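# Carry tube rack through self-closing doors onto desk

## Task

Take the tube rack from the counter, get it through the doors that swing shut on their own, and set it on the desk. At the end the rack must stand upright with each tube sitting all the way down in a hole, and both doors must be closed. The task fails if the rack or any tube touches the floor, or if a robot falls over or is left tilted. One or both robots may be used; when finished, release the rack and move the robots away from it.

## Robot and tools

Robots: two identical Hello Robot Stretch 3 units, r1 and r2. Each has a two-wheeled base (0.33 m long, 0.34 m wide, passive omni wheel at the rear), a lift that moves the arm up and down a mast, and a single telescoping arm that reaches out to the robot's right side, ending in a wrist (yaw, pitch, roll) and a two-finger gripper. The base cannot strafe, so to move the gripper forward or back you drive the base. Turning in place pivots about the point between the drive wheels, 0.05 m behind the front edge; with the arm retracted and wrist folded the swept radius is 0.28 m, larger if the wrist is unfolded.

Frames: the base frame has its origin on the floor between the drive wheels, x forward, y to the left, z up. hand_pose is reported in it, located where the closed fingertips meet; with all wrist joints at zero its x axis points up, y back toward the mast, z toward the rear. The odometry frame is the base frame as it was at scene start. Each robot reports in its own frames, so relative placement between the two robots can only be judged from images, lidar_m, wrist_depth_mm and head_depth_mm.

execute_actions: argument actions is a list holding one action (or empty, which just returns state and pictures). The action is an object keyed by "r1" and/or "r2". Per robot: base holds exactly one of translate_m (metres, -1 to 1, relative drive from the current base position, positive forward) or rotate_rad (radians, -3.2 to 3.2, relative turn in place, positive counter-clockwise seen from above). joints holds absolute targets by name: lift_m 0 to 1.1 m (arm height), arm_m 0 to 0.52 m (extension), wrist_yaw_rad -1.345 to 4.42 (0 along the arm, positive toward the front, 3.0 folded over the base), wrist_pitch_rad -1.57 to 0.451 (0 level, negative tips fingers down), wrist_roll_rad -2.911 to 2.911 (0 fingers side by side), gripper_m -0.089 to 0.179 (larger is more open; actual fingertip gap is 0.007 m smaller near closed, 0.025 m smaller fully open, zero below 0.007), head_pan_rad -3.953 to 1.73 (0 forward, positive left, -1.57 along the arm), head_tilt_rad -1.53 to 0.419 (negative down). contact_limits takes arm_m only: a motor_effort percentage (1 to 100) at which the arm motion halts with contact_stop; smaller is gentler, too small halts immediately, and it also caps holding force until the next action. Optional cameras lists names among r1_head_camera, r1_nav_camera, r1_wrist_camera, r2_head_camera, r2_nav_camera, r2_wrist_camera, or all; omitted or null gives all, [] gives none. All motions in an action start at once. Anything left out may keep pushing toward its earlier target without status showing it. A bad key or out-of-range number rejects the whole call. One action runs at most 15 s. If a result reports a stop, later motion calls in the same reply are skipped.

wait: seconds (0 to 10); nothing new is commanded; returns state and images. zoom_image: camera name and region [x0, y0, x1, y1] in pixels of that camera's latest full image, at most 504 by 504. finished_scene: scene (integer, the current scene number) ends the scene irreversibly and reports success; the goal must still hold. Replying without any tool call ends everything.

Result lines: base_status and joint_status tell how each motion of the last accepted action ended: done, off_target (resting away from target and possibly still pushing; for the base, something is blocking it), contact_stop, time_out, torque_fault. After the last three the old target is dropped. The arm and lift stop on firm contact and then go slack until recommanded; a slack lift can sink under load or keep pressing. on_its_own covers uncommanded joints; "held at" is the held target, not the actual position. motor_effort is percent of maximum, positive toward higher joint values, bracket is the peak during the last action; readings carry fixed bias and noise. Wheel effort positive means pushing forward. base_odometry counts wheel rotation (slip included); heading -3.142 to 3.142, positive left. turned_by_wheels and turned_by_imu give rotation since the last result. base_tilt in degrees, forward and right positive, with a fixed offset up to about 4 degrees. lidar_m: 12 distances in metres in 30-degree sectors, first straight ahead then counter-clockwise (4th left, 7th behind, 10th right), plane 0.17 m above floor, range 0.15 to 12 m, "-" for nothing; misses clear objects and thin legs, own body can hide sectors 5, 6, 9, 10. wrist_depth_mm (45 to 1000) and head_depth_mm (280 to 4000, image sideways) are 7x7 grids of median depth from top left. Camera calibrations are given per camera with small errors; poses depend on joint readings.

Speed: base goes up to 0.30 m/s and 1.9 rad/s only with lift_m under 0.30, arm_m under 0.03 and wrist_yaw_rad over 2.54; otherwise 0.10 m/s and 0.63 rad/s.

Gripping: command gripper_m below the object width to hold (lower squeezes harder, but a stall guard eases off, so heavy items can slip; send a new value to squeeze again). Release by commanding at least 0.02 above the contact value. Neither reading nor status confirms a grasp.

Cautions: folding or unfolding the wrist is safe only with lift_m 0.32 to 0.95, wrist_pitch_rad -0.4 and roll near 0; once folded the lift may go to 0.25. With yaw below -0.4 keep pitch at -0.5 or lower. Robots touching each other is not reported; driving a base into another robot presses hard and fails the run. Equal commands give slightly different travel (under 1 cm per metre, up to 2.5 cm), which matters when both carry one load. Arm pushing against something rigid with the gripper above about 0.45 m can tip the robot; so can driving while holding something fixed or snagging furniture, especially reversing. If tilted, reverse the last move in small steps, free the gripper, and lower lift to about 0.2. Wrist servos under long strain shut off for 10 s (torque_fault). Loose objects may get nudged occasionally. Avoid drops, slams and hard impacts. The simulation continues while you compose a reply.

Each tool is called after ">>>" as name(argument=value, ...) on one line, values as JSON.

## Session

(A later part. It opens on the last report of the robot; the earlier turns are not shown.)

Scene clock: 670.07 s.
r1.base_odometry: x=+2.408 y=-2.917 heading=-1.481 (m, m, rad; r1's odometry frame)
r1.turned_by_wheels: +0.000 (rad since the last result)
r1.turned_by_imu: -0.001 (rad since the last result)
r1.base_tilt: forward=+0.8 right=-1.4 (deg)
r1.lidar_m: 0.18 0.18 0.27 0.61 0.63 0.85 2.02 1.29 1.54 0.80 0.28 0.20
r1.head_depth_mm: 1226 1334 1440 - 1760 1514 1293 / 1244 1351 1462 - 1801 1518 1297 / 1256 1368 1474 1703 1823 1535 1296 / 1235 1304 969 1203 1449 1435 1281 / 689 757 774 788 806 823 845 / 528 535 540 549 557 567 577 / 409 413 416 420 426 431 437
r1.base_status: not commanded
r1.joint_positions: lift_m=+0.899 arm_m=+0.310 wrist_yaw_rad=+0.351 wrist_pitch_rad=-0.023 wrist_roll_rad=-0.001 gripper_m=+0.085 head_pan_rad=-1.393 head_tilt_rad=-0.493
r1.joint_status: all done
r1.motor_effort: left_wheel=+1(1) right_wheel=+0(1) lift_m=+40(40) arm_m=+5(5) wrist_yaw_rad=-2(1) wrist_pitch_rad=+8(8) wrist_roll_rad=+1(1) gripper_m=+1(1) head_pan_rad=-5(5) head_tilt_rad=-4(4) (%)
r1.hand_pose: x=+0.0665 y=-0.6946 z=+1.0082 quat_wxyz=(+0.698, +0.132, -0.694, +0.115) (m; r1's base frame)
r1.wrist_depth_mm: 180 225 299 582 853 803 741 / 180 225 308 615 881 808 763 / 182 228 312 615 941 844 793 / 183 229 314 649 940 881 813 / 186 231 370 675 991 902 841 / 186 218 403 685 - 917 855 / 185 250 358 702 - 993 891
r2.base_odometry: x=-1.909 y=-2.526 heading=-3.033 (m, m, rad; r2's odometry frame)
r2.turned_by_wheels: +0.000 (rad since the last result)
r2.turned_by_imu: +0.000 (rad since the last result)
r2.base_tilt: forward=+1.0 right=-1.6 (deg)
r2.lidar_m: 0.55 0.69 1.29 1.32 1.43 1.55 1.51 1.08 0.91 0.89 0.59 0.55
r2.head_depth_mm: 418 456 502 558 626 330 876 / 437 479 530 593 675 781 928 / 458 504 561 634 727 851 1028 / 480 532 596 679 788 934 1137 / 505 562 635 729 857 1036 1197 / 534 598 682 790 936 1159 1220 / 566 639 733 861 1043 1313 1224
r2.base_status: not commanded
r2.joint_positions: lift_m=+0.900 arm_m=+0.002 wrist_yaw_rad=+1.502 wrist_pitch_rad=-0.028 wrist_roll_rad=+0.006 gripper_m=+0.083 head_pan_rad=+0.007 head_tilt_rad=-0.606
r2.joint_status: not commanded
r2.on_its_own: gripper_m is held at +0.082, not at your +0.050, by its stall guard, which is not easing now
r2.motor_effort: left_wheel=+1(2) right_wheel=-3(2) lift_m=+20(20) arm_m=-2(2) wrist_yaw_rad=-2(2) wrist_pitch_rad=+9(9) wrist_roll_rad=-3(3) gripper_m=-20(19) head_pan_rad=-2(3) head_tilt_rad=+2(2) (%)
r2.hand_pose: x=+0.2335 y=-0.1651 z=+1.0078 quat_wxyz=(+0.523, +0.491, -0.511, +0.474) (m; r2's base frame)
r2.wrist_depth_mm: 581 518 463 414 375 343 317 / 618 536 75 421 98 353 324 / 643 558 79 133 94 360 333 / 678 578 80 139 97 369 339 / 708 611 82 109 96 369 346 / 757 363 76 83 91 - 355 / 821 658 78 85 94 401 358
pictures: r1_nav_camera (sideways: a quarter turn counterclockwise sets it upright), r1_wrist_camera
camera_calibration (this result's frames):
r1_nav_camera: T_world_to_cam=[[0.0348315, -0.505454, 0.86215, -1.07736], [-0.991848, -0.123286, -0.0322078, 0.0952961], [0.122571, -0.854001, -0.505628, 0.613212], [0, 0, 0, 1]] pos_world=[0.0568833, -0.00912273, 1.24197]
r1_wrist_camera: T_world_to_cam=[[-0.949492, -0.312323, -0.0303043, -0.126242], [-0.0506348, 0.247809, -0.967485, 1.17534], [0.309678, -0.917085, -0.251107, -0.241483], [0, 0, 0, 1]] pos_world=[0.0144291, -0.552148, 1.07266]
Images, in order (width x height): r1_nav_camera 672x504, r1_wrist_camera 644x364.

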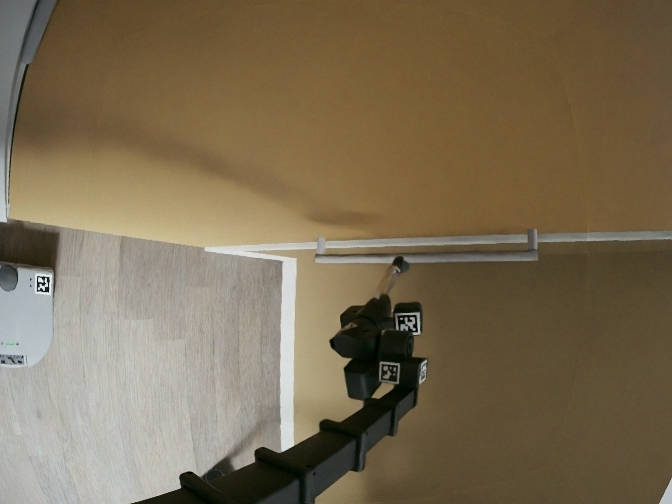

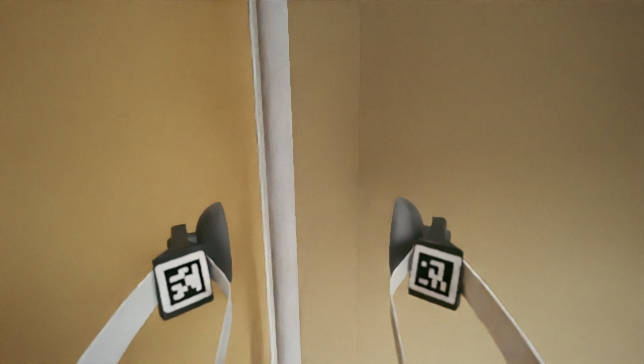

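>>> execute_actions(actions=[{"r1":{"base":{"translate_m":0.025},"joints":{"arm_m":0.39}}}], cameras=["r1_nav_camera","r1_wrist_camera"])

Scene clock: 674.27 s.
r1.base_odometry: x=+2.410 y=-2.942 heading=-1.481 (m, m, rad; r1's odometry frame)
r1.turned_by_wheels: +0.000 (rad since the last result)
r1.turned_by_imu: -0.001 (rad since the last result)
r1.base_tilt: forward=+0.8 right=-1.4 (deg)
r1.lidar_m: 0.15 0.16 0.23 0.61 0.63 0.85 2.05 1.31 1.54 0.69 0.24 0.17
r1.head_depth_mm: 1227 1335 1412 1669 1750 1520 1290 / 1239 1359 1436 1704 1775 1530 1298 / 1258 1373 1474 1684 1804 1532 1301 / 776 831 927 1001 1139 1310 1255 / 642 654 667 678 695 712 728 / 455 460 467 473 480 488 496 / 353 356 359 362 367 372 377
r1.base_status: done
r1.joint_positions: lift_m=+0.899 arm_m=+0.390 wrist_yaw_rad=+0.351 wrist_pitch_rad=-0.023 wrist_roll_rad=-0.001 gripper_m=+0.085 head_pan_rad=-1.393 head_tilt_rad=-0.494
r1.joint_status: all done
r1.motor_effort: left_wheel=+1(5) right_wheel=+0(3) lift_m=+39(39) arm_m=+4(5) wrist_yaw_rad=-1(1) wrist_pitch_rad=+9(9) wrist_roll_rad=+1(1) gripper_m=+0(1) head_pan_rad=-4(5) head_tilt_rad=-4(4) (%)
r1.hand_pose: x=+0.0665 y=-0.7746 z=+1.0082 quat_wxyz=(+0.698, +0.132, -0.694, +0.115) (m; r1's base frame)
r1.wrist_depth_mm: 156 195 193 514 773 727 680 / 158 197 240 530 795 743 687 / 160 199 242 543 826 762 726 / 160 201 244 554 838 813 747 / 161 201 233 579 908 824 759 / 164 188 230 595 960 848 795 / 162 218 271 624 949 888 823
r2.base_odometry: x=-1.909 y=-2.526 heading=-3.033 (m, m, rad; r2's odometry frame)
r2.turned_by_wheels: +0.000 (rad since the last result)
r2.turned_by_imu: +0.000 (rad since the last result)
r2.base_tilt: forward=+1.0 right=-1.7 (deg)
r2.lidar_m: 0.55 0.69 1.29 1.32 1.45 1.55 1.51 1.08 0.91 0.90 0.59 0.55
r2.head_depth_mm: 417 456 502 559 626 330 873 / 436 479 531 593 674 780 928 / 457 504 562 633 728 851 1030 / 480 532 596 678 788 935 1138 / 505 563 635 730 855 1038 1195 / 533 598 681 788 942 1160 1217 / 565 638 733 862 1041 1313 1222
r2.base_status: not commanded
r2.joint_positions: lift_m=+0.900 arm_m=+0.002 wrist_yaw_rad=+1.502 wrist_pitch_rad=-0.028 wrist_roll_rad=+0.006 gripper_m=+0.083 head_pan_rad=+0.007 head_tilt_rad=-0.606
r2.joint_status: not commanded
r2.on_its_own: gripper_m is held at +0.082, not at your +0.050, by its stall guard, which is not easing now
r2.motor_effort: left_wheel=+2(2) right_wheel=-3(2) lift_m=+21(20) arm_m=-2(2) wrist_yaw_rad=-2(2) wrist_pitch_rad=+9(10) wrist_roll_rad=-3(3) gripper_m=-19(18) head_pan_rad=-3(4) head_tilt_rad=+2(2) (%)
r2.hand_pose: x=+0.2335 y=-0.1651 z=+1.0078 quat_wxyz=(+0.523, +0.491, -0.511, +0.474) (m; r2's base frame)
r2.wrist_depth_mm: 591 521 461 413 375 342 315 / 613 540 75 423 97 352 323 / 637 562 79 133 94 358 331 / 670 583 80 139 97 369 339 / 715 611 82 109 96 369 346 / 757 363 76 83 92 - 353 / 825 649 78 85 94 402 355
pictures: r1_nav_camera (sideways: a quarter turn counterclockwise sets it upright), r1_wrist_camera
camera_calibration (this result's frames):
r1_nav_camera: T_world_to_cam=[[0.0348156, -0.505522, 0.862111, -1.07731], [-0.991856, -0.12323, -0.0322036, 0.0952907], [0.122517, -0.853969, -0.505695, 0.613299], [0, 0, 0, 1]] pos_world=[0.056882, -0.00912094, 1.24197]
r1_wrist_camera: T_world_to_cam=[[-0.949499, -0.312304, -0.0303044, -0.151218], [-0.0506291, 0.247808, -0.967485, 1.19516], [0.309659, -0.917092, -0.251105, -0.314856], [0, 0, 0, 1]] pos_world=[0.0144271, -0.632148, 1.07266]
Images, in order (width x height): r1_nav_camera 672x504, r1_wrist_camera 644x364.

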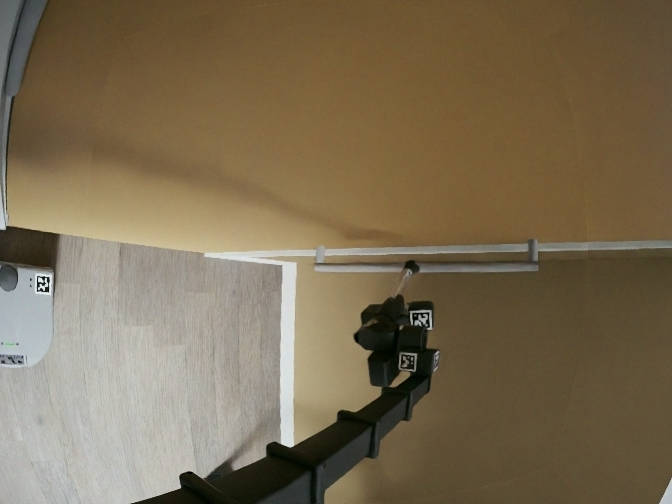

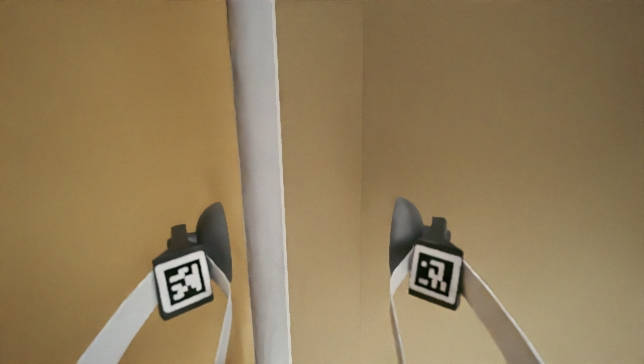

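Bar depth ~0.24; go further.

>>> execute_actions(actions=[{"r1":{"base":{"translate_m":0.015},"joints":{"arm_m":0.45}}}], cameras=["r1_wrist_camera"])

Scene clock: 678.17 s.
r1.base_odometry: x=+2.412 y=-2.957 heading=-1.481 (m, m, rad; r1's odometry frame)
r1.turned_by_wheels: +0.000 (rad since the last result)
r1.turned_by_imu: +0.000 (rad since the last result)
r1.base_tilt: forward=+0.8 right=-1.3 (deg)
r1.lidar_m: 0.15 0.15 0.21 0.55 0.63 0.85 2.06 1.32 1.54 0.63 0.22 0.16
r1.head_depth_mm: 1231 1336 - 1643 1758 1518 1293 / 1237 1351 - 1672 1787 1530 1296 / 1260 1370 1489 1677 1805 1533 1301 / 743 789 891 946 1103 1176 1232 / 580 590 602 614 628 643 658 / 411 416 421 427 434 441 449 / 319 321 324 328 332 337 341
r1.base_status: done
r1.joint_positions: lift_m=+0.899 arm_m=+0.449 wrist_yaw_rad=+0.368 wrist_pitch_rad=-0.023 wrist_roll_rad=-0.001 gripper_m=+0.085 head_pan_rad=-1.393 head_tilt_rad=-0.494
r1.joint_status: all done
r1.on_its_own: wrist_yaw_rad is at rest, and its effort (-15) is outside its rest range (-12 to +12)
r1.motor_effort: left_wheel=+4(5) right_wheel=-5(2) lift_m=+39(39) arm_m=+8(7) wrist_yaw_rad=-15(15) wrist_pitch_rad=+9(8) wrist_roll_rad=+1(1) gripper_m=-4(4) head_pan_rad=-4(4) head_tilt_rad=-4(4) (%)
r1.hand_pose: x=+0.0705 y=-0.8330 z=+1.0082 quat_wxyz=(+0.697, +0.137, -0.693, +0.121) (m; r1's base frame)
r1.wrist_depth_mm: 139 172 132 429 733 683 612 / 141 174 136 441 734 686 636 / 141 176 143 458 779 697 649 / 142 177 148 477 807 736 676 / 144 173 150 482 842 770 686 / 146 166 158 500 875 777 712 / 144 194 168 524 922 821 750
r2.base_odometry: x=-1.909 y=-2.526 heading=-3.033 (m, m, rad; r2's odometry frame)
r2.turned_by_wheels: +0.000 (rad since the last result)
r2.turned_by_imu: +0.000 (rad since the last result)
r2.base_tilt: forward=+0.9 right=-1.6 (deg)
r2.lidar_m: 0.55 0.70 1.29 1.32 1.46 1.54 1.51 1.08 0.91 0.90 0.59 0.55
r2.head_depth_mm: 417 456 503 559 626 330 874 / 437 479 531 594 674 783 929 / 457 504 561 633 726 850 1029 / 481 532 597 677 787 935 1132 / 505 562 636 731 854 1037 1194 / 534 599 682 790 938 1165 1222 / 566 639 733 860 1043 1315 1218
r2.base_status: not commanded
r2.joint_positions: lift_m=+0.900 arm_m=+0.002 wrist_yaw_rad=+1.502 wrist_pitch_rad=-0.028 wrist_roll_rad=+0.006 gripper_m=+0.083 head_pan_rad=+0.007 head_tilt_rad=-0.606
r2.joint_status: not commanded
r2.on_its_own: gripper_m is held at +0.082, not at your +0.050, by its stall guard, which is not easing now
r2.motor_effort: left_wheel=+1(1) right_wheel=-3(3) lift_m=+21(20) arm_m=-2(2) wrist_yaw_rad=-1(1) wrist_pitch_rad=+9(10) wrist_roll_rad=-4(3) gripper_m=-19(19) head_pan_rad=-4(3) head_tilt_rad=+2(2) (%)
r2.hand_pose: x=+0.2335 y=-0.1651 z=+1.0078 quat_wxyz=(+0.523, +0.491, -0.511, +0.474) (m; r2's base frame)
r2.wrist_depth_mm: 588 519 461 416 375 345 316 / 610 539 75 423 97 350 323 / 640 565 79 133 94 359 332 / 670 579 80 139 97 371 338 / 703 617 82 109 96 373 346 / 743 362 76 83 92 - 353 / 821 658 78 85 94 407 359
pictures: r1_wrist_camera
camera_calibration (this result's frames):
r1_wrist_camera: T_world_to_cam=[[-0.944181, -0.328029, -0.0303041, -0.179125], [-0.0547376, 0.246932, -0.967486, 1.20937], [0.324847, -0.911823, -0.251104, -0.366237], [0, 0, 0, 1]] pos_world=[0.0160422, -0.691334, 1.07266]
Images, in order (width x height): r1_wrist_camera 644x364.

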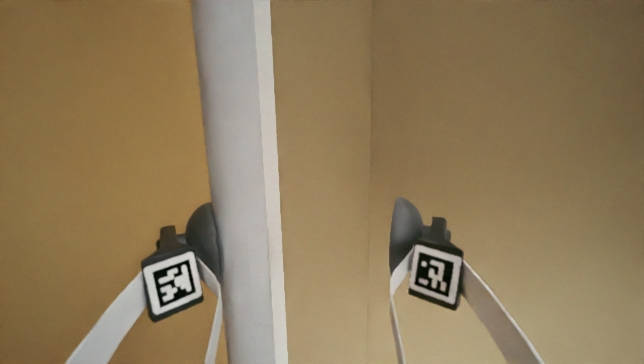

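>>> execute_actions(actions=[{"r1":{"joints":{"gripper_m":0.02,"arm_m":0.47}}}], cameras=[])

>>> execute_actions(actions=[{"r1":{"base":{"translate_m":-0.2},"joints":{"arm_m":0.46}}}], cameras=["r1_nav_camera","r1_wrist_camera"])

Scene clock: 684.33 s.
r1.base_odometry: x=+2.412 y=-2.957 heading=-1.481 (m, m, rad; r1's odometry frame)
r1.turned_by_wheels: +0.000 (rad since the last result)
r1.turned_by_imu: -0.001 (rad since the last result)
r1.base_tilt: forward=+0.7 right=-1.6 (deg)
r1.lidar_m: 0.15 0.15 0.21 0.55 0.63 0.85 2.06 1.32 1.55 0.56 0.21 0.16
r1.head_depth_mm: 1231 1339 - 1626 1748 1514 1287 / 1239 1355 - 1669 1781 1522 1294 / 1246 1346 843 1610 1809 1535 1304 / 959 993 858 908 954 1012 1069 / 505 519 534 549 567 586 606 / 371 377 385 393 403 412 422 / 300 304 304 307 312 318 325
r1.base_status: not commanded
r1.joint_positions: lift_m=+0.899 arm_m=+0.470 wrist_yaw_rad=+0.434 wrist_pitch_rad=-0.025 wrist_roll_rad=-0.001 gripper_m=+0.020 head_pan_rad=-1.393 head_tilt_rad=-0.494
r1.joint_status: all done
r1.on_its_own: wrist_yaw_rad is held at +0.409, not at your +0.350, by its stall guard, which is still easing
r1.motor_effort: left_wheel=+9(20) right_wheel=-11(25) lift_m=+40(39) arm_m=+6(15) wrist_yaw_rad=-21(70) wrist_pitch_rad=+9(10) wrist_roll_rad=+1(1) gripper_m=-4(92) head_pan_rad=-5(5) head_tilt_rad=-3(4) (%)
r1.hand_pose: x=+0.0861 y=-0.8464 z=+1.0076 quat_wxyz=(+0.693, +0.161, -0.688, +0.143) (m; r1's base frame)
r1.wrist_depth_mm: 108 129 166 106 699 665 586 / 109 131 170 110 721 649 611 / 110 132 173 114 728 691 622 / 112 134 176 117 774 718 640 / 113 136 171 121 812 754 677 / 115 138 208 126 826 775 684 / 116 135 199 135 894 792 712
r2.base_odometry: x=-1.909 y=-2.526 heading=-3.033 (m, m, rad; r2's odometry frame)
r2.turned_by_wheels: +0.000 (rad since the last result)
r2.turned_by_imu: +0.000 (rad since the last result)
r2.base_tilt: forward=+0.9 right=-1.5 (deg)
r2.lidar_m: 0.55 0.69 1.29 1.30 1.46 1.54 1.51 1.08 0.91 0.90 0.59 0.55
r2.head_depth_mm: 417 456 503 559 625 330 872 / 437 479 530 594 675 783 929 / 458 503 561 634 725 851 1030 / 480 532 597 678 786 932 1138 / 505 563 635 730 856 1036 1193 / 533 599 681 789 940 1157 1219 / 565 639 733 858 1043 1308 1218
r2.base_status: not commanded
r2.joint_positions: lift_m=+0.900 arm_m=+0.002 wrist_yaw_rad=+1.502 wrist_pitch_rad=-0.028 wrist_roll_rad=+0.006 gripper_m=+0.083 head_pan_rad=+0.007 head_tilt_rad=-0.606
r2.joint_status: not commanded
r2.on_its_own: gripper_m is held at +0.082, not at your +0.050, by its stall guard, which is not easing now
r2.motor_effort: left_wheel=+1(2) right_wheel=-2(3) lift_m=+20(20) arm_m=-2(2) wrist_yaw_rad=-2(1) wrist_pitch_rad=+10(9) wrist_roll_rad=-3(3) gripper_m=-19(20) head_pan_rad=-3(3) head_tilt_rad=+2(2) (%)
r2.hand_pose: x=+0.2335 y=-0.1651 z=+1.0078 quat_wxyz=(+0.523, +0.491, -0.511, +0.474) (m; r2's base frame)
r2.wrist_depth_mm: 596 520 459 414 375 344 316 / 621 533 75 423 97 350 322 / 641 565 79 134 94 359 329 / 670 580 80 139 97 370 339 / 705 613 82 109 96 369 346 / 754 364 76 83 92 - 353 / 815 660 78 85 94 401 357
pictures: none
No camera images: the call's "cameras" was empty. Leave "cameras" out to get every camera's image.

Scene clock: 688.17 s.
r1.base_odometry: x=+2.394 y=-2.758 heading=-1.480 (m, m, rad; r1's odometry frame)
r1.turned_by_wheels: +0.001 (rad since the last result)
r1.turned_by_imu: -0.002 (rad since the last result)
r1.base_tilt: forward=+0.8 right=-1.4 (deg)
r1.lidar_m: 0.34 0.36 0.49 0.60 0.63 0.84 1.87 1.17 1.18 0.75 0.40 0.34
r1.head_depth_mm: 1231 1336 - 1636 1759 1518 1286 / 1243 1355 - 1675 1800 1523 1291 / 1255 1369 - 1684 1812 1539 1294 / 741 782 854 940 1055 1211 1253 / 640 686 726 773 825 889 958 / 545 569 597 627 662 703 745 / 469 487 506 528 553 580 610
r1.base_status: done
r1.joint_positions: lift_m=+0.899 arm_m=+0.460 wrist_yaw_rad=+0.615 wrist_pitch_rad=-0.023 wrist_roll_rad=-0.001 gripper_m=+0.020 head_pan_rad=-1.393 head_tilt_rad=-0.495
r1.joint_status: all done
r1.on_its_own: wrist_yaw_rad is held at +0.593, not at your +0.350, by its stall guard, which is not easing now; wrist_yaw_rad is at rest, and its effort (-18) is outside its rest range (-12 to +12)
r1.motor_effort: left_wheel=+9(22) right_wheel=-12(31) lift_m=+39(39) arm_m=+4(14) wrist_yaw_rad=-18(73) wrist_pitch_rad=+9(9) wrist_roll_rad=+1(1) gripper_m=-4(15) head_pan_rad=-5(4) head_tilt_rad=-3(3) (%)
r1.hand_pose: x=+0.1261 y=-0.8134 z=+1.0082 quat_wxyz=(+0.677, +0.222, -0.671, +0.206) (m; r1's base frame)
r1.wrist_depth_mm: 122 137 157 108 741 670 587 / 125 140 164 112 772 666 612 / 128 143 168 115 795 705 618 / 130 147 173 119 797 737 630 / 132 150 172 122 830 760 657 / 134 153 184 128 892 776 660 / 137 153 196 137 964 811 694
r2.base_odometry: x=-1.909 y=-2.526 heading=-3.033 (m, m, rad; r2's odometry frame)
r2.turned_by_wheels: +0.000 (rad since the last result)
r2.turned_by_imu: +0.000 (rad since the last result)
r2.base_tilt: forward=+1.0 right=-1.6 (deg)
r2.lidar_m: 0.55 0.69 1.10 1.13 1.64 1.54 1.51 1.08 0.91 0.90 0.59 0.55
r2.head_depth_mm: 418 456 502 559 626 330 874 / 437 479 530 595 674 783 931 / 457 504 561 633 726 852 1027 / 480 532 596 676 786 933 1136 / 505 564 636 731 857 1035 1191 / 534 597 681 789 941 1160 1220 / 566 639 733 861 1041 1313 1222
r2.base_status: not commanded
r2.joint_positions: lift_m=+0.900 arm_m=+0.002 wrist_yaw_rad=+1.502 wrist_pitch_rad=-0.028 wrist_roll_rad=+0.006 gripper_m=+0.083 head_pan_rad=+0.007 head_tilt_rad=-0.606
r2.joint_status: not commanded
r2.on_its_own: gripper_m is held at +0.082, not at your +0.050, by its stall guard, which is not easing now
r2.motor_effort: left_wheel=+2(2) right_wheel=-2(3) lift_m=+20(20) arm_m=-2(2) wrist_yaw_rad=-2(1) wrist_pitch_rad=+9(9) wrist_roll_rad=-3(3) gripper_m=-20(19) head_pan_rad=-2(4) head_tilt_rad=+2(2) (%)
r2.hand_pose: x=+0.2335 y=-0.1651 z=+1.0078 quat_wxyz=(+0.523, +0.491, -0.511, +0.474) (m; r2's base frame)
r2.wrist_depth_mm: 584 519 462 415 377 343 316 / 611 541 75 421 97 349 323 / 636 561 79 133 94 358 329 / 678 581 80 139 97 370 339 / 714 610 82 109 96 369 347 / 748 361 76 83 92 - 352 / 813 651 78 85 94 402 356
pictures: r1_nav_camera (sideways: a quarter turn counterclockwise sets it upright), r1_wrist_camera
camera_calibration (this result's frames):
r1_nav_camera: T_world_to_cam=[[0.0349818, -0.506525, 0.861516, -1.07653], [-0.991866, -0.123165, -0.0321396, 0.0952073], [0.122388, -0.853383, -0.506713, 0.614625], [0, 0, 0, 1]] pos_world=[0.0568692, -0.00905265, 1.24195]
r1_wrist_camera: T_world_to_cam=[[-0.835088, -0.54926, -0.0306881, -0.313517], [-0.113292, 0.2263, -0.967447, 1.19813], [0.538325, -0.804426, -0.251207, -0.305954], [0, 0, 0, 1]] pos_world=[0.0386271, -0.689457, 1.07265]
Images, in order (width x height): r1_nav_camera 672x504, r1_wrist_camera 644x364.

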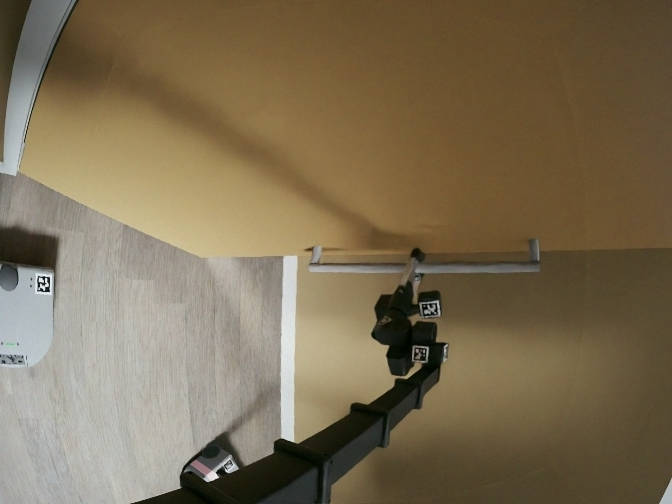

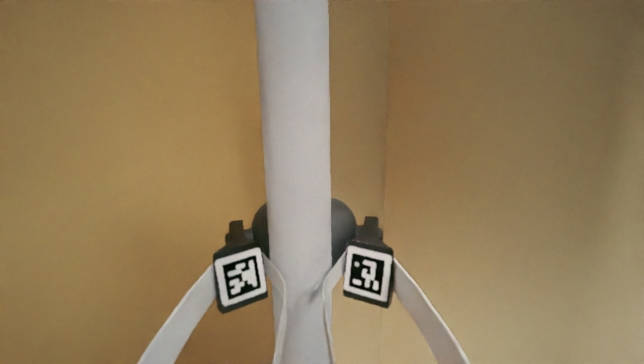

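>>> execute_actions(actions=[{"r1":{"base":{"translate_m":-0.22},"joints":{"arm_m":0.40,"wrist_yaw_rad":0.6}}}], cameras=[])

>>> execute_actions(actions=[{"r1":{"base":{"translate_m":-0.18},"joints":{"arm_m":0.30}}}], cameras=["r1_nav_camera"])

Scene clock: 696.43 s.
r1.base_odometry: x=+2.374 y=-2.538 heading=-1.480 (m, m, rad; r1's odometry frame)
r1.turned_by_wheels: +0.000 (rad since the last result)
r1.turned_by_imu: -0.003 (rad since the last result)
r1.base_tilt: forward=+0.9 right=-1.5 (deg)
r1.lidar_m: 0.56 0.59 0.63 0.60 0.62 0.84 1.64 1.79 1.02 1.49 0.82 0.59
r1.head_depth_mm: 1231 1339 1421 1654 1774 1515 1292 / 1248 1359 1446 1707 1792 1530 1298 / 1263 1376 1458 1718 1812 1541 1297 / 1275 1387 1502 1701 1844 1546 1310 / 1289 1403 1554 1721 1831 1553 1311 / 1305 1423 1556 1673 1706 1530 1318 / 1256 1265 1276 1291 1280 1324 1280
r1.base_status: done
r1.joint_positions: lift_m=+0.899 arm_m=+0.400 wrist_yaw_rad=+0.602 wrist_pitch_rad=-0.018 wrist_roll_rad=-0.001 gripper_m=+0.020 head_pan_rad=-1.393 head_tilt_rad=-0.495
r1.joint_status: all done
r1.motor_effort: left_wheel=+1(13) right_wheel=+0(24) lift_m=+40(40) arm_m=-4(15) wrist_yaw_rad=-2(32) wrist_pitch_rad=+7(9) wrist_roll_rad=+1(1) gripper_m=+0(9) head_pan_rad=-5(5) head_tilt_rad=-3(4) (%)
r1.hand_pose: x=+0.1235 y=-0.7560 z=+1.0094 quat_wxyz=(+0.678, +0.216, -0.673, +0.204) (m; r1's base frame)
r1.wrist_depth_mm: 418 521 683 907 831 726 642 / 422 524 698 933 862 747 655 / 433 540 732 936 869 752 694 / 438 552 734 - 904 783 687 / 457 563 727 - 903 801 710 / 474 577 697 - 925 836 744 / 477 563 837 - - 866 755
r2.base_odometry: x=-1.909 y=-2.526 heading=-3.033 (m, m, rad; r2's odometry frame)
r2.turned_by_wheels: +0.000 (rad since the last result)
r2.turned_by_imu: +0.000 (rad since the last result)
r2.base_tilt: forward=+1.0 right=-1.7 (deg)
r2.lidar_m: 0.55 0.69 1.29 1.33 1.64 1.54 1.51 1.08 0.91 0.89 0.59 0.55
r2.head_depth_mm: 418 457 502 559 625 330 874 / 437 480 531 594 677 784 930 / 458 504 561 633 726 852 1032 / 481 531 596 678 786 933 1133 / 505 563 635 729 856 1035 1190 / 533 599 682 789 939 1161 1219 / 565 639 733 862 1043 1308 1222
r2.base_status: not commanded
r2.joint_positions: lift_m=+0.900 arm_m=+0.002 wrist_yaw_rad=+1.502 wrist_pitch_rad=-0.028 wrist_roll_rad=+0.006 gripper_m=+0.083 head_pan_rad=+0.007 head_tilt_rad=-0.606
r2.joint_status: not commanded
r2.on_its_own: gripper_m is held at +0.082, not at your +0.050, by its stall guard, which is not easing now
r2.motor_effort: left_wheel=+2(2) right_wheel=-3(3) lift_m=+20(20) arm_m=-2(2) wrist_yaw_rad=-2(2) wrist_pitch_rad=+10(9) wrist_roll_rad=-3(4) gripper_m=-19(20) head_pan_rad=-3(2) head_tilt_rad=+2(2) (%)
r2.hand_pose: x=+0.2335 y=-0.1651 z=+1.0078 quat_wxyz=(+0.523, +0.491, -0.511, +0.474) (m; r2's base frame)
r2.wrist_depth_mm: 589 517 463 414 378 343 319 / 622 541 75 422 97 353 325 / 636 557 79 134 94 361 330 / 666 578 80 139 97 369 336 / 711 620 82 109 96 369 347 / 752 361 76 83 92 - 354 / 813 657 78 85 94 403 359
pictures: none
No camera images: the call's "cameras" was empty. Leave "cameras" out to get every camera's image.

Scene clock: 699.63 s.
r1.base_odometry: x=+2.357 y=-2.359 heading=-1.480 (m, m, rad; r1's odometry frame)
r1.turned_by_wheels: +0.000 (rad since the last result)
r1.turned_by_imu: -0.002 (rad since the last result)
r1.base_tilt: forward=+0.9 right=-1.5 (deg)
r1.lidar_m: 0.74 0.78 0.62 0.60 0.62 0.83 1.46 1.61 0.93 1.49 1.09 0.78
r1.head_depth_mm: 1237 1349 1452 - 1769 1513 1290 / 1245 1365 1475 - 1807 1522 1292 / 1266 1377 1487 - 1814 1534 1304 / 1277 1390 1515 1713 1831 1535 1306 / 1290 1413 1548 1735 1844 1553 1308 / 1305 1428 1575 1750 1882 1569 1320 / 1325 1449 1577 1698 1718 1567 1325
r1.base_status: done
r1.joint_positions: lift_m=+0.899 arm_m=+0.300 wrist_yaw_rad=+0.602 wrist_pitch_rad=-0.018 wrist_roll_rad=-0.001 gripper_m=+0.020 head_pan_rad=-1.393 head_tilt_rad=-0.495
r1.joint_status: all done
r1.motor_effort: left_wheel=+1(2) right_wheel=-1(5) lift_m=+40(39) arm_m=-6(8) wrist_yaw_rad=-2(3) wrist_pitch_rad=+7(7) wrist_roll_rad=+1(1) gripper_m=+0(1) head_pan_rad=-4(5) head_tilt_rad=-3(4) (%)
r1.hand_pose: x=+0.1234 y=-0.6562 z=+1.0094 quat_wxyz=(+0.678, +0.216, -0.673, +0.203) (m; r1's base frame)
r1.wrist_depth_mm: 557 708 914 - 933 798 728 / 571 716 944 - 927 819 733 / 593 727 950 - 969 858 757 / 612 730 979 - - 864 786 / 615 760 970 - - 915 783 / 630 770 923 - - 931 810 / 653 759 - - - 963 850
r2.base_odometry: x=-1.909 y=-2.526 heading=-3.033 (m, m, rad; r2's odometry frame)
r2.turned_by_wheels: +0.000 (rad since the last result)
r2.turned_by_imu: +0.000 (rad since the last result)
r2.base_tilt: forward=+0.9 right=-1.7 (deg)
r2.lidar_m: 0.55 0.69 1.29 1.32 1.06 1.54 1.51 1.08 0.90 0.89 0.59 0.55
r2.head_depth_mm: 418 456 502 559 627 330 876 / 436 480 531 595 675 782 929 / 458 504 561 633 726 850 1028 / 480 532 596 678 785 936 1134 / 505 563 636 730 858 1037 1192 / 533 599 680 792 938 1162 1222 / 565 639 734 863 1041 1312 1224
r2.base_status: not commanded
r2.joint_positions: lift_m=+0.900 arm_m=+0.002 wrist_yaw_rad=+1.502 wrist_pitch_rad=-0.028 wrist_roll_rad=+0.006 gripper_m=+0.083 head_pan_rad=+0.007 head_tilt_rad=-0.606
r2.joint_status: not commanded
r2.on_its_own: gripper_m is held at +0.082, not at your +0.050, by its stall guard, which is not easing now
r2.motor_effort: left_wheel=+1(1) right_wheel=-3(3) lift_m=+20(20) arm_m=-2(3) wrist_yaw_rad=-2(0) wrist_pitch_rad=+10(10) wrist_roll_rad=-3(3) gripper_m=-19(19) head_pan_rad=-3(4) head_tilt_rad=+2(2) (%)
r2.hand_pose: x=+0.2335 y=-0.1651 z=+1.0078 quat_wxyz=(+0.523, +0.491, -0.511, +0.474) (m; r2's base frame)
r2.wrist_depth_mm: 590 519 465 413 374 343 317 / 620 541 75 418 97 352 324 / 644 560 79 133 95 361 333 / 680 583 80 139 97 369 337 / 707 619 82 109 96 367 344 / 746 362 76 83 92 - 355 / 834 662 78 85 94 403 358
pictures: r1_nav_camera (sideways: a quarter turn counterclockwise sets it upright)
camera_calibration (this result's frames):
r1_nav_camera: T_world_to_cam=[[0.0349797, -0.506525, 0.861516, -1.07653], [-0.991866, -0.123161, -0.0321396, 0.0952073], [0.122384, -0.853384, -0.506713, 0.614625], [0, 0, 0, 1]] pos_world=[0.0568692, -0.00905286, 1.24195]
Images, in order (width x height): r1_nav_camera 672x504.

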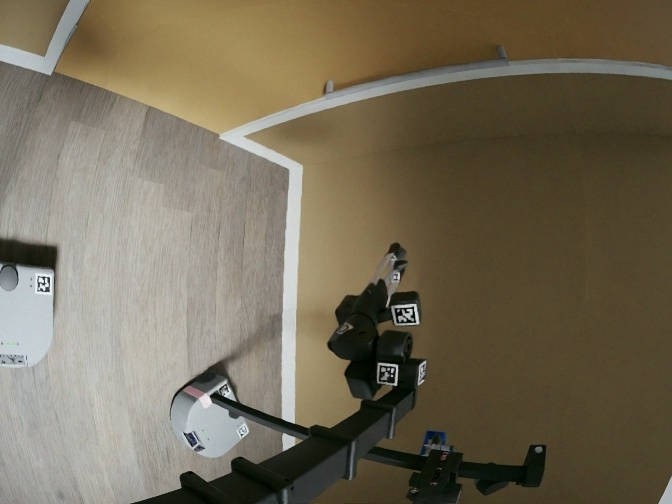

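>>> execute_actions(actions=[{"r1":{"base":{"translate_m":0.625},"joints":{"arm_m":0.3,"wrist_yaw_rad":0.35,"gripper_m":0.085}}}], cameras=[])

>>> execute_actions(actions=[{"r1":{"joints":{"arm_m":0.39}}}], cameras=["r1_wrist_camera"])

Scene clock: 712.57 s.
r1.base_odometry: x=+2.414 y=-2.982 heading=-1.480 (m, m, rad; r1's odometry frame)
r1.turned_by_wheels: +0.000 (rad since the last result)
r1.turned_by_imu: +0.002 (rad since the last result)
r1.base_tilt: forward=+1.0 right=-1.4 (deg)
r1.lidar_m: - 0.16 0.17 0.46 0.63 0.85 2.09 1.34 1.54 0.52 0.18 0.15
r1.head_depth_mm: 1233 1338 1437 - 1772 1518 1290 / 1245 1356 1460 - 1786 1523 1293 / 1216 1325 841 928 1781 1543 1299 / 739 825 854 889 922 965 1007 / 472 482 491 503 515 526 540 / 336 340 345 350 356 362 368 / - - 293 289 293 297 295
r1.base_status: done
r1.joint_positions: lift_m=+0.899 arm_m=+0.300 wrist_yaw_rad=+0.353 wrist_pitch_rad=-0.018 wrist_roll_rad=-0.001 gripper_m=+0.085 head_pan_rad=-1.393 head_tilt_rad=-0.495
r1.joint_status: all done
r1.motor_effort: left_wheel=+0(5) right_wheel=+0(3) lift_m=+39(39) arm_m=-6(6) wrist_yaw_rad=-2(2) wrist_pitch_rad=+7(7) wrist_roll_rad=+1(1) gripper_m=+0(80) head_pan_rad=-5(4) head_tilt_rad=-4(3) (%)
r1.hand_pose: x=+0.0669 y=-0.6854 z=+1.0094 quat_wxyz=(+0.698, +0.131, -0.694, +0.118) (m; r1's base frame)
r1.wrist_depth_mm: 118 143 207 304 848 794 737 / 118 144 211 313 869 821 772 / 120 146 213 323 885 854 810 / 120 148 216 323 946 869 806 / 121 148 245 330 941 918 832 / 123 139 257 342 - 934 879 / 124 160 229 350 - - 897
r2.base_odometry: x=-1.909 y=-2.526 heading=-3.033 (m, m, rad; r2's odometry frame)
r2.turned_by_wheels: +0.000 (rad since the last result)
r2.turned_by_imu: -0.001 (rad since the last result)
r2.base_tilt: forward=+1.0 right=-1.7 (deg)
r2.lidar_m: 0.55 0.69 1.30 1.32 1.48 1.54 1.51 1.08 0.91 0.89 0.59 0.55
r2.head_depth_mm: 418 456 503 558 626 330 877 / 437 479 530 594 675 782 929 / 458 504 562 632 727 850 1027 / 481 532 596 677 786 935 1133 / 505 563 635 729 855 1034 1192 / 534 598 681 789 940 1159 1216 / 565 638 734 862 1041 1315 1224
r2.base_status: not commanded
r2.joint_positions: lift_m=+0.900 arm_m=+0.002 wrist_yaw_rad=+1.502 wrist_pitch_rad=-0.028 wrist_roll_rad=+0.006 gripper_m=+0.083 head_pan_rad=+0.007 head_tilt_rad=-0.606
r2.joint_status: not commanded
r2.on_its_own: gripper_m is held at +0.082, not at your +0.050, by its stall guard, which is not easing now
r2.motor_effort: left_wheel=+1(2) right_wheel=-2(2) lift_m=+20(20) arm_m=-2(2) wrist_yaw_rad=-1(0) wrist_pitch_rad=+9(10) wrist_roll_rad=-3(3) gripper_m=-19(19) head_pan_rad=-3(3) head_tilt_rad=+2(2) (%)
r2.hand_pose: x=+0.2335 y=-0.1651 z=+1.0078 quat_wxyz=(+0.523, +0.491, -0.511, +0.474) (m; r2's base frame)
r2.wrist_depth_mm: 604 520 458 414 376 344 314 / 618 538 75 420 97 350 323 / 634 559 79 133 94 360 330 / 670 581 80 139 97 370 336 / 701 616 82 109 96 370 349 / 746 363 76 83 92 - 355 / 829 652 78 85 94 403 359
pictures: none
No camera images: the call's "cameras" was empty. Leave "cameras" out to get every camera's image.

Scene clock: 714.47 s.
r1.base_odometry: x=+2.414 y=-2.982 heading=-1.480 (m, m, rad; r1's odometry frame)
r1.turned_by_wheels: +0.000 (rad since the last result)
r1.turned_by_imu: +0.000 (rad since the last result)
r1.base_tilt: forward=+0.8 right=-1.5 (deg)
r1.lidar_m: - 0.16 0.17 0.46 0.63 0.85 2.09 1.34 1.54 0.52 0.18 0.15
r1.head_depth_mm: 1223 1326 1417 1669 1759 1521 1287 / 1238 1351 1443 1701 1784 1529 1293 / 1220 1328 823 943 1775 1539 1302 / 739 826 844 891 926 966 1010 / 473 482 491 502 514 526 539 / 336 340 346 350 356 362 369 / - - 292 289 293 297 295
r1.base_status: not commanded
r1.joint_positions: lift_m=+0.899 arm_m=+0.390 wrist_yaw_rad=+0.352 wrist_pitch_rad=-0.018 wrist_roll_rad=-0.001 gripper_m=+0.085 head_pan_rad=-1.393 head_tilt_rad=-0.495
r1.joint_status: all done
r1.motor_effort: left_wheel=+0(1) right_wheel=-1(0) lift_m=+39(40) arm_m=+4(4) wrist_yaw_rad=-2(3) wrist_pitch_rad=+7(7) wrist_roll_rad=+1(1) gripper_m=+1(0) head_pan_rad=-4(4) head_tilt_rad=-4(3) (%)
r1.hand_pose: x=+0.0667 y=-0.7747 z=+1.0094 quat_wxyz=(+0.698, +0.130, -0.694, +0.117) (m; r1's base frame)
r1.wrist_depth_mm: 119 145 210 270 776 724 676 / 120 147 213 278 797 756 698 / 120 148 216 291 844 782 728 / 122 149 220 299 853 786 750 / 123 150 249 309 877 836 770 / 124 140 261 312 949 857 772 / 125 162 232 318 938 897 805
r2.base_odometry: x=-1.909 y=-2.526 heading=-3.033 (m, m, rad; r2's odometry frame)
r2.turned_by_wheels: +0.000 (rad since the last result)
r2.turned_by_imu: +0.000 (rad since the last result)
r2.base_tilt: forward=+0.9 right=-1.7 (deg)
r2.lidar_m: 0.55 0.70 1.29 1.32 1.48 1.54 1.51 1.09 0.91 0.90 0.59 0.55
r2.head_depth_mm: 418 456 502 559 626 329 876 / 437 479 529 594 674 780 930 / 457 503 561 633 728 853 1031 / 481 532 597 678 786 932 1137 / 506 563 635 730 857 1035 1192 / 534 599 682 789 941 1161 1218 / 566 638 734 861 1043 1310 1220
r2.base_status: not commanded
r2.joint_positions: lift_m=+0.900 arm_m=+0.002 wrist_yaw_rad=+1.502 wrist_pitch_rad=-0.028 wrist_roll_rad=+0.006 gripper_m=+0.083 head_pan_rad=+0.007 head_tilt_rad=-0.606
r2.joint_status: not commanded
r2.on_its_own: gripper_m is held at +0.082, not at your +0.050, by its stall guard, which is not easing now
r2.motor_effort: left_wheel=+2(1) right_wheel=-3(2) lift_m=+20(20) arm_m=-2(2) wrist_yaw_rad=-2(1) wrist_pitch_rad=+10(10) wrist_roll_rad=-3(3) gripper_m=-19(19) head_pan_rad=-3(2) head_tilt_rad=+2(2) (%)
r2.hand_pose: x=+0.2335 y=-0.1651 z=+1.0078 quat_wxyz=(+0.523, +0.491, -0.511, +0.474) (m; r2's base frame)
r2.wrist_depth_mm: 591 520 463 412 376 343 317 / 614 541 75 424 98 351 326 / 639 561 79 134 94 359 331 / 671 586 80 139 97 370 339 / 708 611 82 109 96 371 349 / 745 361 76 83 92 - 355 / 821 654 78 85 94 403 355
pictures: r1_wrist_camera
camera_calibration (this result's frames):
r1_wrist_camera: T_world_to_cam=[[-0.94928, -0.312915, -0.0308513, -0.150981], [-0.0487866, 0.243507, -0.968671, 1.19413], [0.310624, -0.918035, -0.246422, -0.3202], [0, 0, 0, 1]] pos_world=[0.0143967, -0.631979, 1.07316]
Images, in order (width x height): r1_wrist_camera 644x364.

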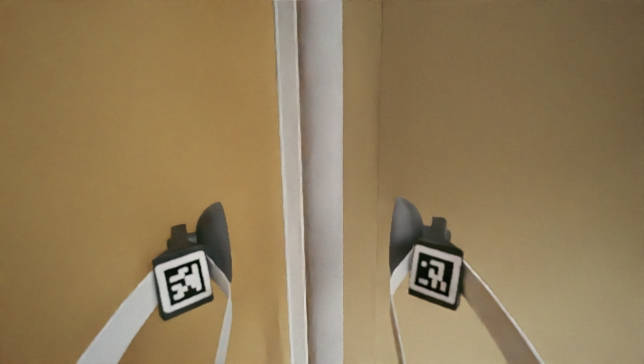

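>>> execute_actions(actions=[{"r1":{"joints":{"arm_m":0.52}}}], cameras=["r1_wrist_camera"])

Scene clock: 723.33 s.
r1.base_odometry: x=+2.414 y=-2.982 heading=-1.480 (m, m, rad; r1's odometry frame)
r1.turned_by_wheels: +0.000 (rad since the last result)
r1.turned_by_imu: +0.016 (rad since the last result)
r1.base_tilt: forward=-0.2 right=-2.9 (deg)
r1.lidar_m: - 0.15 0.18 0.49 0.63 0.86 2.09 1.34 1.54 0.49 0.18 0.15
r1.head_depth_mm: 1261 1353 - 1627 1777 1551 1307 / 1273 1374 - 1659 1801 1564 1315 / 1272 1347 856 1625 1809 1543 1324 / 734 837 856 881 907 929 956 / 509 517 525 532 540 551 560 / 371 374 378 382 386 391 396 / 304 299 302 304 307 305 307
r1.base_status: not commanded
r1.joint_positions: lift_m=+0.899 arm_m=+0.517 wrist_yaw_rad=+0.390 wrist_pitch_rad=-0.131 wrist_roll_rad=-0.011 gripper_m=+0.085 head_pan_rad=-1.393 head_tilt_rad=-0.495
r1.joint_status: all done
r1.on_its_own: arm_m is at rest, and its effort (+30) is outside its rest range (-14 to +14); wrist_yaw_rad is at rest, and its effort (-33) is outside its rest range (-12 to +12); wrist_pitch_rad is at rest, and its effort (+46) is outside its rest range (-20 to +32)
r1.motor_effort: left_wheel=+0(4) right_wheel=+0(4) lift_m=+38(39) arm_m=+30(31) wrist_yaw_rad=-33(33) wrist_pitch_rad=+46(47) wrist_roll_rad=+5(5) gripper_m=+0(1) head_pan_rad=-5(5) head_tilt_rad=-3(4) (%)
r1.hand_pose: x=+0.0739 y=-0.8941 z=+0.9808 quat_wxyz=(+0.705, +0.182, -0.679, +0.092) (m; r1's base frame)
r1.wrist_depth_mm: 111 134 86 307 674 630 576 / 113 137 90 321 685 648 594 / 115 139 95 334 706 660 622 / 116 142 100 350 769 703 652 / 118 143 104 370 778 735 674 / 121 136 111 393 904 782 696 / 123 158 182 414 901 827 729
r2.base_odometry: x=-1.909 y=-2.526 heading=-3.033 (m, m, rad; r2's odometry frame)
r2.turned_by_wheels: +0.000 (rad since the last result)
r2.turned_by_imu: +0.000 (rad since the last result)
r2.base_tilt: forward=+1.0 right=-1.6 (deg)
r2.lidar_m: 0.55 0.69 1.30 1.30 1.48 1.54 1.51 1.08 0.91 0.90 0.59 0.55
r2.head_depth_mm: 417 456 503 560 626 330 874 / 437 479 530 594 676 780 930 / 457 504 561 633 727 852 1029 / 480 532 596 678 785 936 1134 / 505 563 637 730 856 1036 1190 / 534 599 680 790 941 1159 1222 / 564 638 732 862 1043 1312 1223
r2.base_status: not commanded
r2.joint_positions: lift_m=+0.900 arm_m=+0.002 wrist_yaw_rad=+1.502 wrist_pitch_rad=-0.028 wrist_roll_rad=+0.006 gripper_m=+0.083 head_pan_rad=+0.007 head_tilt_rad=-0.606
r2.joint_status: not commanded
r2.on_its_own: gripper_m is held at +0.082, not at your +0.050, by its stall guard, which is not easing now
r2.motor_effort: left_wheel=+2(1) right_wheel=-3(3) lift_m=+20(20) arm_m=-2(2) wrist_yaw_rad=-1(1) wrist_pitch_rad=+10(10) wrist_roll_rad=-3(3) gripper_m=-19(19) head_pan_rad=-3(2) head_tilt_rad=+2(1) (%)
r2.hand_pose: x=+0.2335 y=-0.1651 z=+1.0078 quat_wxyz=(+0.523, +0.491, -0.511, +0.474) (m; r2's base frame)
r2.wrist_depth_mm: 592 520 460 414 376 344 317 / 614 540 75 421 97 352 321 / 649 562 79 133 94 360 334 / 681 576 80 139 97 370 339 / 701 611 82 109 96 371 346 / 757 362 76 83 92 - 355 / 823 654 78 85 94 402 358
pictures: r1_wrist_camera
camera_calibration (this result's frames):
r1_wrist_camera: T_world_to_cam=[[-0.937743, -0.346916, -0.0169708, -0.227276], [-0.107872, 0.337335, -0.935184, 1.25125], [0.330155, -0.875131, -0.353756, -0.296887], [0, 0, 0, 1]] pos_world=[0.019868, -0.760753, 1.06127]
Images, in order (width x height): r1_wrist_camera 644x364.

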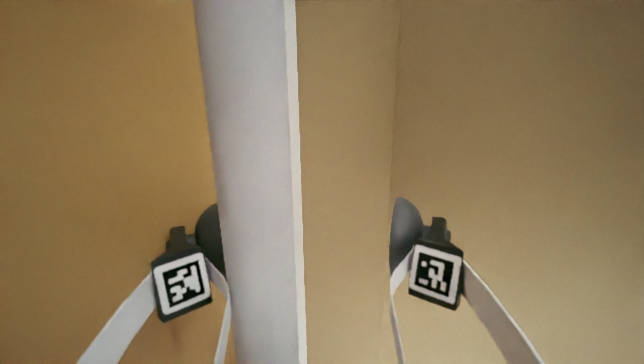

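>>> execute_actions(actions=[{"r1":{"base":{"translate_m":-0.05},"joints":{"gripper_m":0.0,"arm_m":0.5}}}], cameras=["r1_wrist_camera"])

>>> execute_actions(actions=[{"r1":{"base":{"translate_m":-0.15},"joints":{"arm_m":0.5}}}], cameras=["r1_wrist_camera","r1_nav_camera"])

Scene clock: 727.90 s.
r1.base_odometry: x=+2.410 y=-2.932 heading=-1.480 (m, m, rad; r1's odometry frame)
r1.turned_by_wheels: +0.000 (rad since the last result)
r1.turned_by_imu: +0.032 (rad since the last result)
r1.base_tilt: forward=+0.6 right=-1.8 (deg)
r1.lidar_m: 0.16 0.16 0.25 0.61 0.64 0.89 2.05 1.31 1.52 0.58 0.23 0.17
r1.head_depth_mm: 1229 1327 - 1613 1758 1526 1297 / 1250 1349 - 1660 1779 1533 1298 / 1251 1366 1459 1651 1773 1525 1308 / 729 832 869 923 970 1031 1094 / 534 551 567 585 606 629 654 / 402 411 419 429 440 453 465 / 322 327 333 339 347 354 362
r1.base_status: done
r1.joint_positions: lift_m=+0.899 arm_m=+0.499 wrist_yaw_rad=+0.485 wrist_pitch_rad=-0.051 wrist_roll_rad=-0.018 gripper_m=+0.001 head_pan_rad=-1.393 head_tilt_rad=-0.495
r1.joint_status: all done
r1.on_its_own: wrist_yaw_rad is held at +0.449, not at your +0.350, by its stall guard, which is still easing
r1.motor_effort: left_wheel=+0(7) right_wheel=+1(0) lift_m=+38(39) arm_m=+12(25) wrist_yaw_rad=-29(41) wrist_pitch_rad=+18(42) wrist_roll_rad=+8(14) gripper_m=-17(89) head_pan_rad=-4(4) head_tilt_rad=-4(3) (%)
r1.hand_pose: x=+0.0972 y=-0.8695 z=+1.0011 quat_wxyz=(+0.697, +0.186, -0.675, +0.154) (m; r1's base frame)
r1.wrist_depth_mm: 102 119 150 91 432 615 566 / 103 121 154 94 460 639 597 / 105 124 157 98 497 679 598 / 107 126 162 102 552 684 615 / 109 129 158 106 726 724 626 / 110 131 - 112 776 749 667 / 113 129 183 119 637 754 681
r2.base_odometry: x=-1.909 y=-2.526 heading=-3.033 (m, m, rad; r2's odometry frame)
r2.turned_by_wheels: +0.000 (rad since the last result)
r2.turned_by_imu: +0.000 (rad since the last result)
r2.base_tilt: forward=+1.0 right=-1.6 (deg)
r2.lidar_m: 0.55 0.69 1.29 1.32 1.44 1.54 1.51 1.09 0.90 0.89 0.59 0.55
r2.head_depth_mm: 418 456 503 560 626 330 872 / 437 479 530 594 675 782 930 / 457 504 561 634 725 852 1027 / 480 532 596 677 786 934 1139 / 506 564 636 728 855 1036 1192 / 534 599 682 789 940 1162 1219 / 565 638 732 861 1042 1313 1223
r2.base_status: not commanded
r2.joint_positions: lift_m=+0.900 arm_m=+0.002 wrist_yaw_rad=+1.502 wrist_pitch_rad=-0.028 wrist_roll_rad=+0.006 gripper_m=+0.083 head_pan_rad=+0.007 head_tilt_rad=-0.606
r2.joint_status: not commanded
r2.on_its_own: gripper_m is held at +0.082, not at your +0.050, by its stall guard, which is not easing now
r2.motor_effort: left_wheel=+2(2) right_wheel=-3(2) lift_m=+20(20) arm_m=-2(2) wrist_yaw_rad=-1(2) wrist_pitch_rad=+10(9) wrist_roll_rad=-3(3) gripper_m=-19(19) head_pan_rad=-3(2) head_tilt_rad=+2(2) (%)
r2.hand_pose: x=+0.2335 y=-0.1651 z=+1.0078 quat_wxyz=(+0.523, +0.491, -0.511, +0.474) (m; r2's base frame)
r2.wrist_depth_mm: 591 523 460 413 375 342 316 / 613 540 75 422 97 352 323 / 638 550 79 134 94 359 329 / 675 578 80 139 97 370 340 / 715 614 82 109 96 369 345 / 749 360 76 83 91 - 353 / 806 654 78 85 94 400 357
pictures: r1_wrist_camera
camera_calibration (this result's frames):
r1_wrist_camera: T_world_to_cam=[[-0.899882, -0.43594, -0.0129641, -0.281576], [-0.109843, 0.255308, -0.9606, 1.21874], [0.422074, -0.863003, -0.277632, -0.350432], [0, 0, 0, 1]] pos_world=[0.0283931, -0.736328, 1.06978]
Images, in order (width x height): r1_wrist_camera 644x364.

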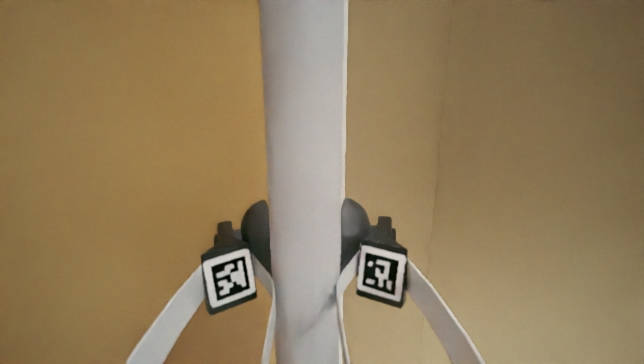

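Scene clock: 732.00 s.
r1.base_odometry: x=+2.396 y=-2.783 heading=-1.479 (m, m, rad; r1's odometry frame)
r1.turned_by_wheels: +0.000 (rad since the last result)
r1.turned_by_imu: +0.096 (rad since the last result)
r1.base_tilt: forward=+0.8 right=-1.5 (deg)
r1.lidar_m: 0.29 0.33 0.50 0.62 0.67 1.02 1.91 1.20 1.48 0.75 0.37 0.30
r1.head_depth_mm: 1210 1316 - 1580 1736 1525 1289 / 1237 1345 - 1642 1765 1528 1294 / 1241 1351 - 1657 1759 1536 1292 / 829 818 857 958 1109 1227 1254 / 653 685 722 764 813 864 927 / 534 556 581 606 637 668 706 / 451 467 484 503 523 544 568
r1.base_status: done
r1.joint_positions: lift_m=+0.900 arm_m=+0.500 wrist_yaw_rad=+0.605 wrist_pitch_rad=-0.023 wrist_roll_rad=-0.003 gripper_m=+0.000 head_pan_rad=-1.393 head_tilt_rad=-0.495
r1.joint_status: all done
r1.on_its_own: wrist_yaw_rad is held at +0.590, not at your +0.350, by its stall guard, which is not easing now; wrist_yaw_rad is at rest, and its effort (-13) is outside its rest range (-12 to +12)
r1.motor_effort: left_wheel=+7(44) right_wheel=-9(56) lift_m=+37(38) arm_m=+5(12) wrist_yaw_rad=-13(79) wrist_pitch_rad=+8(17) wrist_roll_rad=+2(6) gripper_m=-11(18) head_pan_rad=-4(5) head_tilt_rad=-3(3) (%)
r1.hand_pose: x=+0.1241 y=-0.8548 z=+1.0083 quat_wxyz=(+0.679, +0.218, -0.671, +0.203) (m; r1's base frame)
r1.wrist_depth_mm: 118 133 158 106 347 607 558 / 120 136 161 109 363 622 584 / 122 139 170 114 381 632 585 / 125 142 175 118 401 675 597 / 127 145 173 122 439 688 606 / 131 149 173 127 518 705 635 / 133 148 193 134 439 747 645
r2.base_odometry: x=-1.909 y=-2.526 heading=-3.033 (m, m, rad; r2's odometry frame)
r2.turned_by_wheels: +0.000 (rad since the last result)
r2.turned_by_imu: +0.000 (rad since the last result)
r2.base_tilt: forward=+1.0 right=-1.8 (deg)
r2.lidar_m: 0.55 0.70 1.28 1.30 1.63 1.54 1.51 1.08 0.91 0.90 0.59 0.55
r2.head_depth_mm: 417 456 502 560 625 330 875 / 436 478 530 594 675 781 928 / 458 504 561 634 726 851 1027 / 480 532 595 677 787 934 1135 / 506 563 637 729 859 1035 1190 / 534 599 681 789 940 1162 1221 / 565 639 732 859 1042 1312 1215
r2.base_status: not commanded
r2.joint_positions: lift_m=+0.900 arm_m=+0.002 wrist_yaw_rad=+1.502 wrist_pitch_rad=-0.028 wrist_roll_rad=+0.006 gripper_m=+0.083 head_pan_rad=+0.007 head_tilt_rad=-0.606
r2.joint_status: not commanded
r2.on_its_own: gripper_m is held at +0.082, not at your +0.050, by its stall guard, which is not easing now
r2.motor_effort: left_wheel=+2(2) right_wheel=-3(3) lift_m=+20(20) arm_m=-1(3) wrist_yaw_rad=-2(3) wrist_pitch_rad=+9(10) wrist_roll_rad=-3(3) gripper_m=-19(20) head_pan_rad=-3(4) head_tilt_rad=+2(1) (%)
r2.hand_pose: x=+0.2335 y=-0.1651 z=+1.0078 quat_wxyz=(+0.523, +0.491, -0.511, +0.474) (m; r2's base frame)
r2.wrist_depth_mm: 593 514 461 414 376 345 316 / 615 538 75 420 97 352 324 / 635 560 79 133 94 361 331 / 673 579 80 139 97 367 340 / 717 619 82 109 96 371 347 / 754 364 76 83 92 - 354 / 818 656 78 85 94 402 357
pictures: r1_nav_camera (sideways: a quarter turn counterclockwise sets it upright), r1_wrist_camera
camera_calibration (this result's frames):
r1_nav_camera: T_world_to_cam=[[0.0349552, -0.50716, 0.861143, -1.07605], [-0.991904, -0.12287, -0.0320996, 0.0951555], [0.122088, -0.853049, -0.507348, 0.615454], [0, 0, 0, 1]] pos_world=[0.0568589, -0.00902302, 1.24193]
r1_wrist_camera: T_world_to_cam=[[-0.840531, -0.541032, -0.0281499, -0.332846], [-0.112915, 0.225767, -0.967615, 1.20708], [0.529866, -0.810132, -0.250854, -0.342299], [0, 0, 0, 1]] pos_world=[0.0379026, -0.729906, 1.07275]
Images, in order (width x height): r1_nav_camera 672x504, r1_wrist_camera 644x364.

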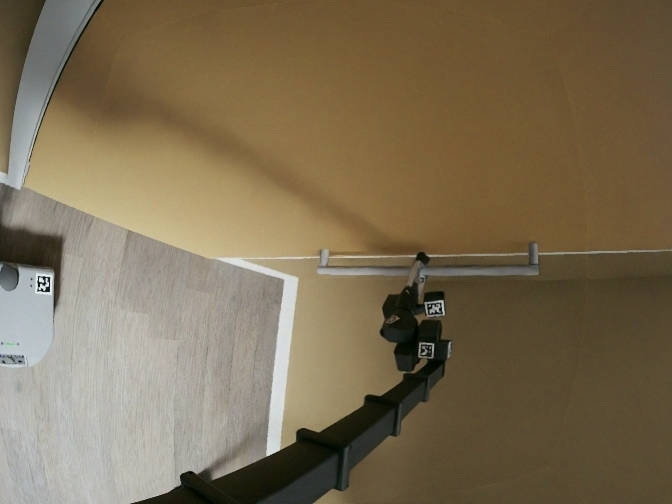

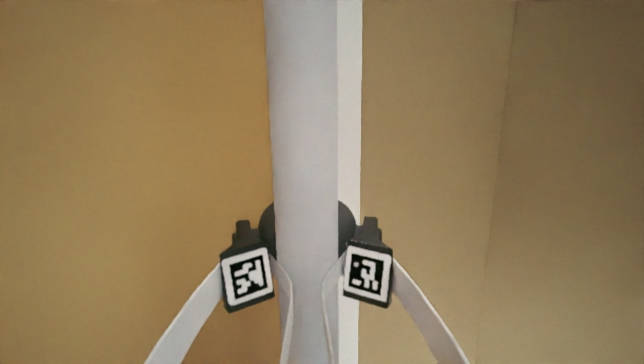

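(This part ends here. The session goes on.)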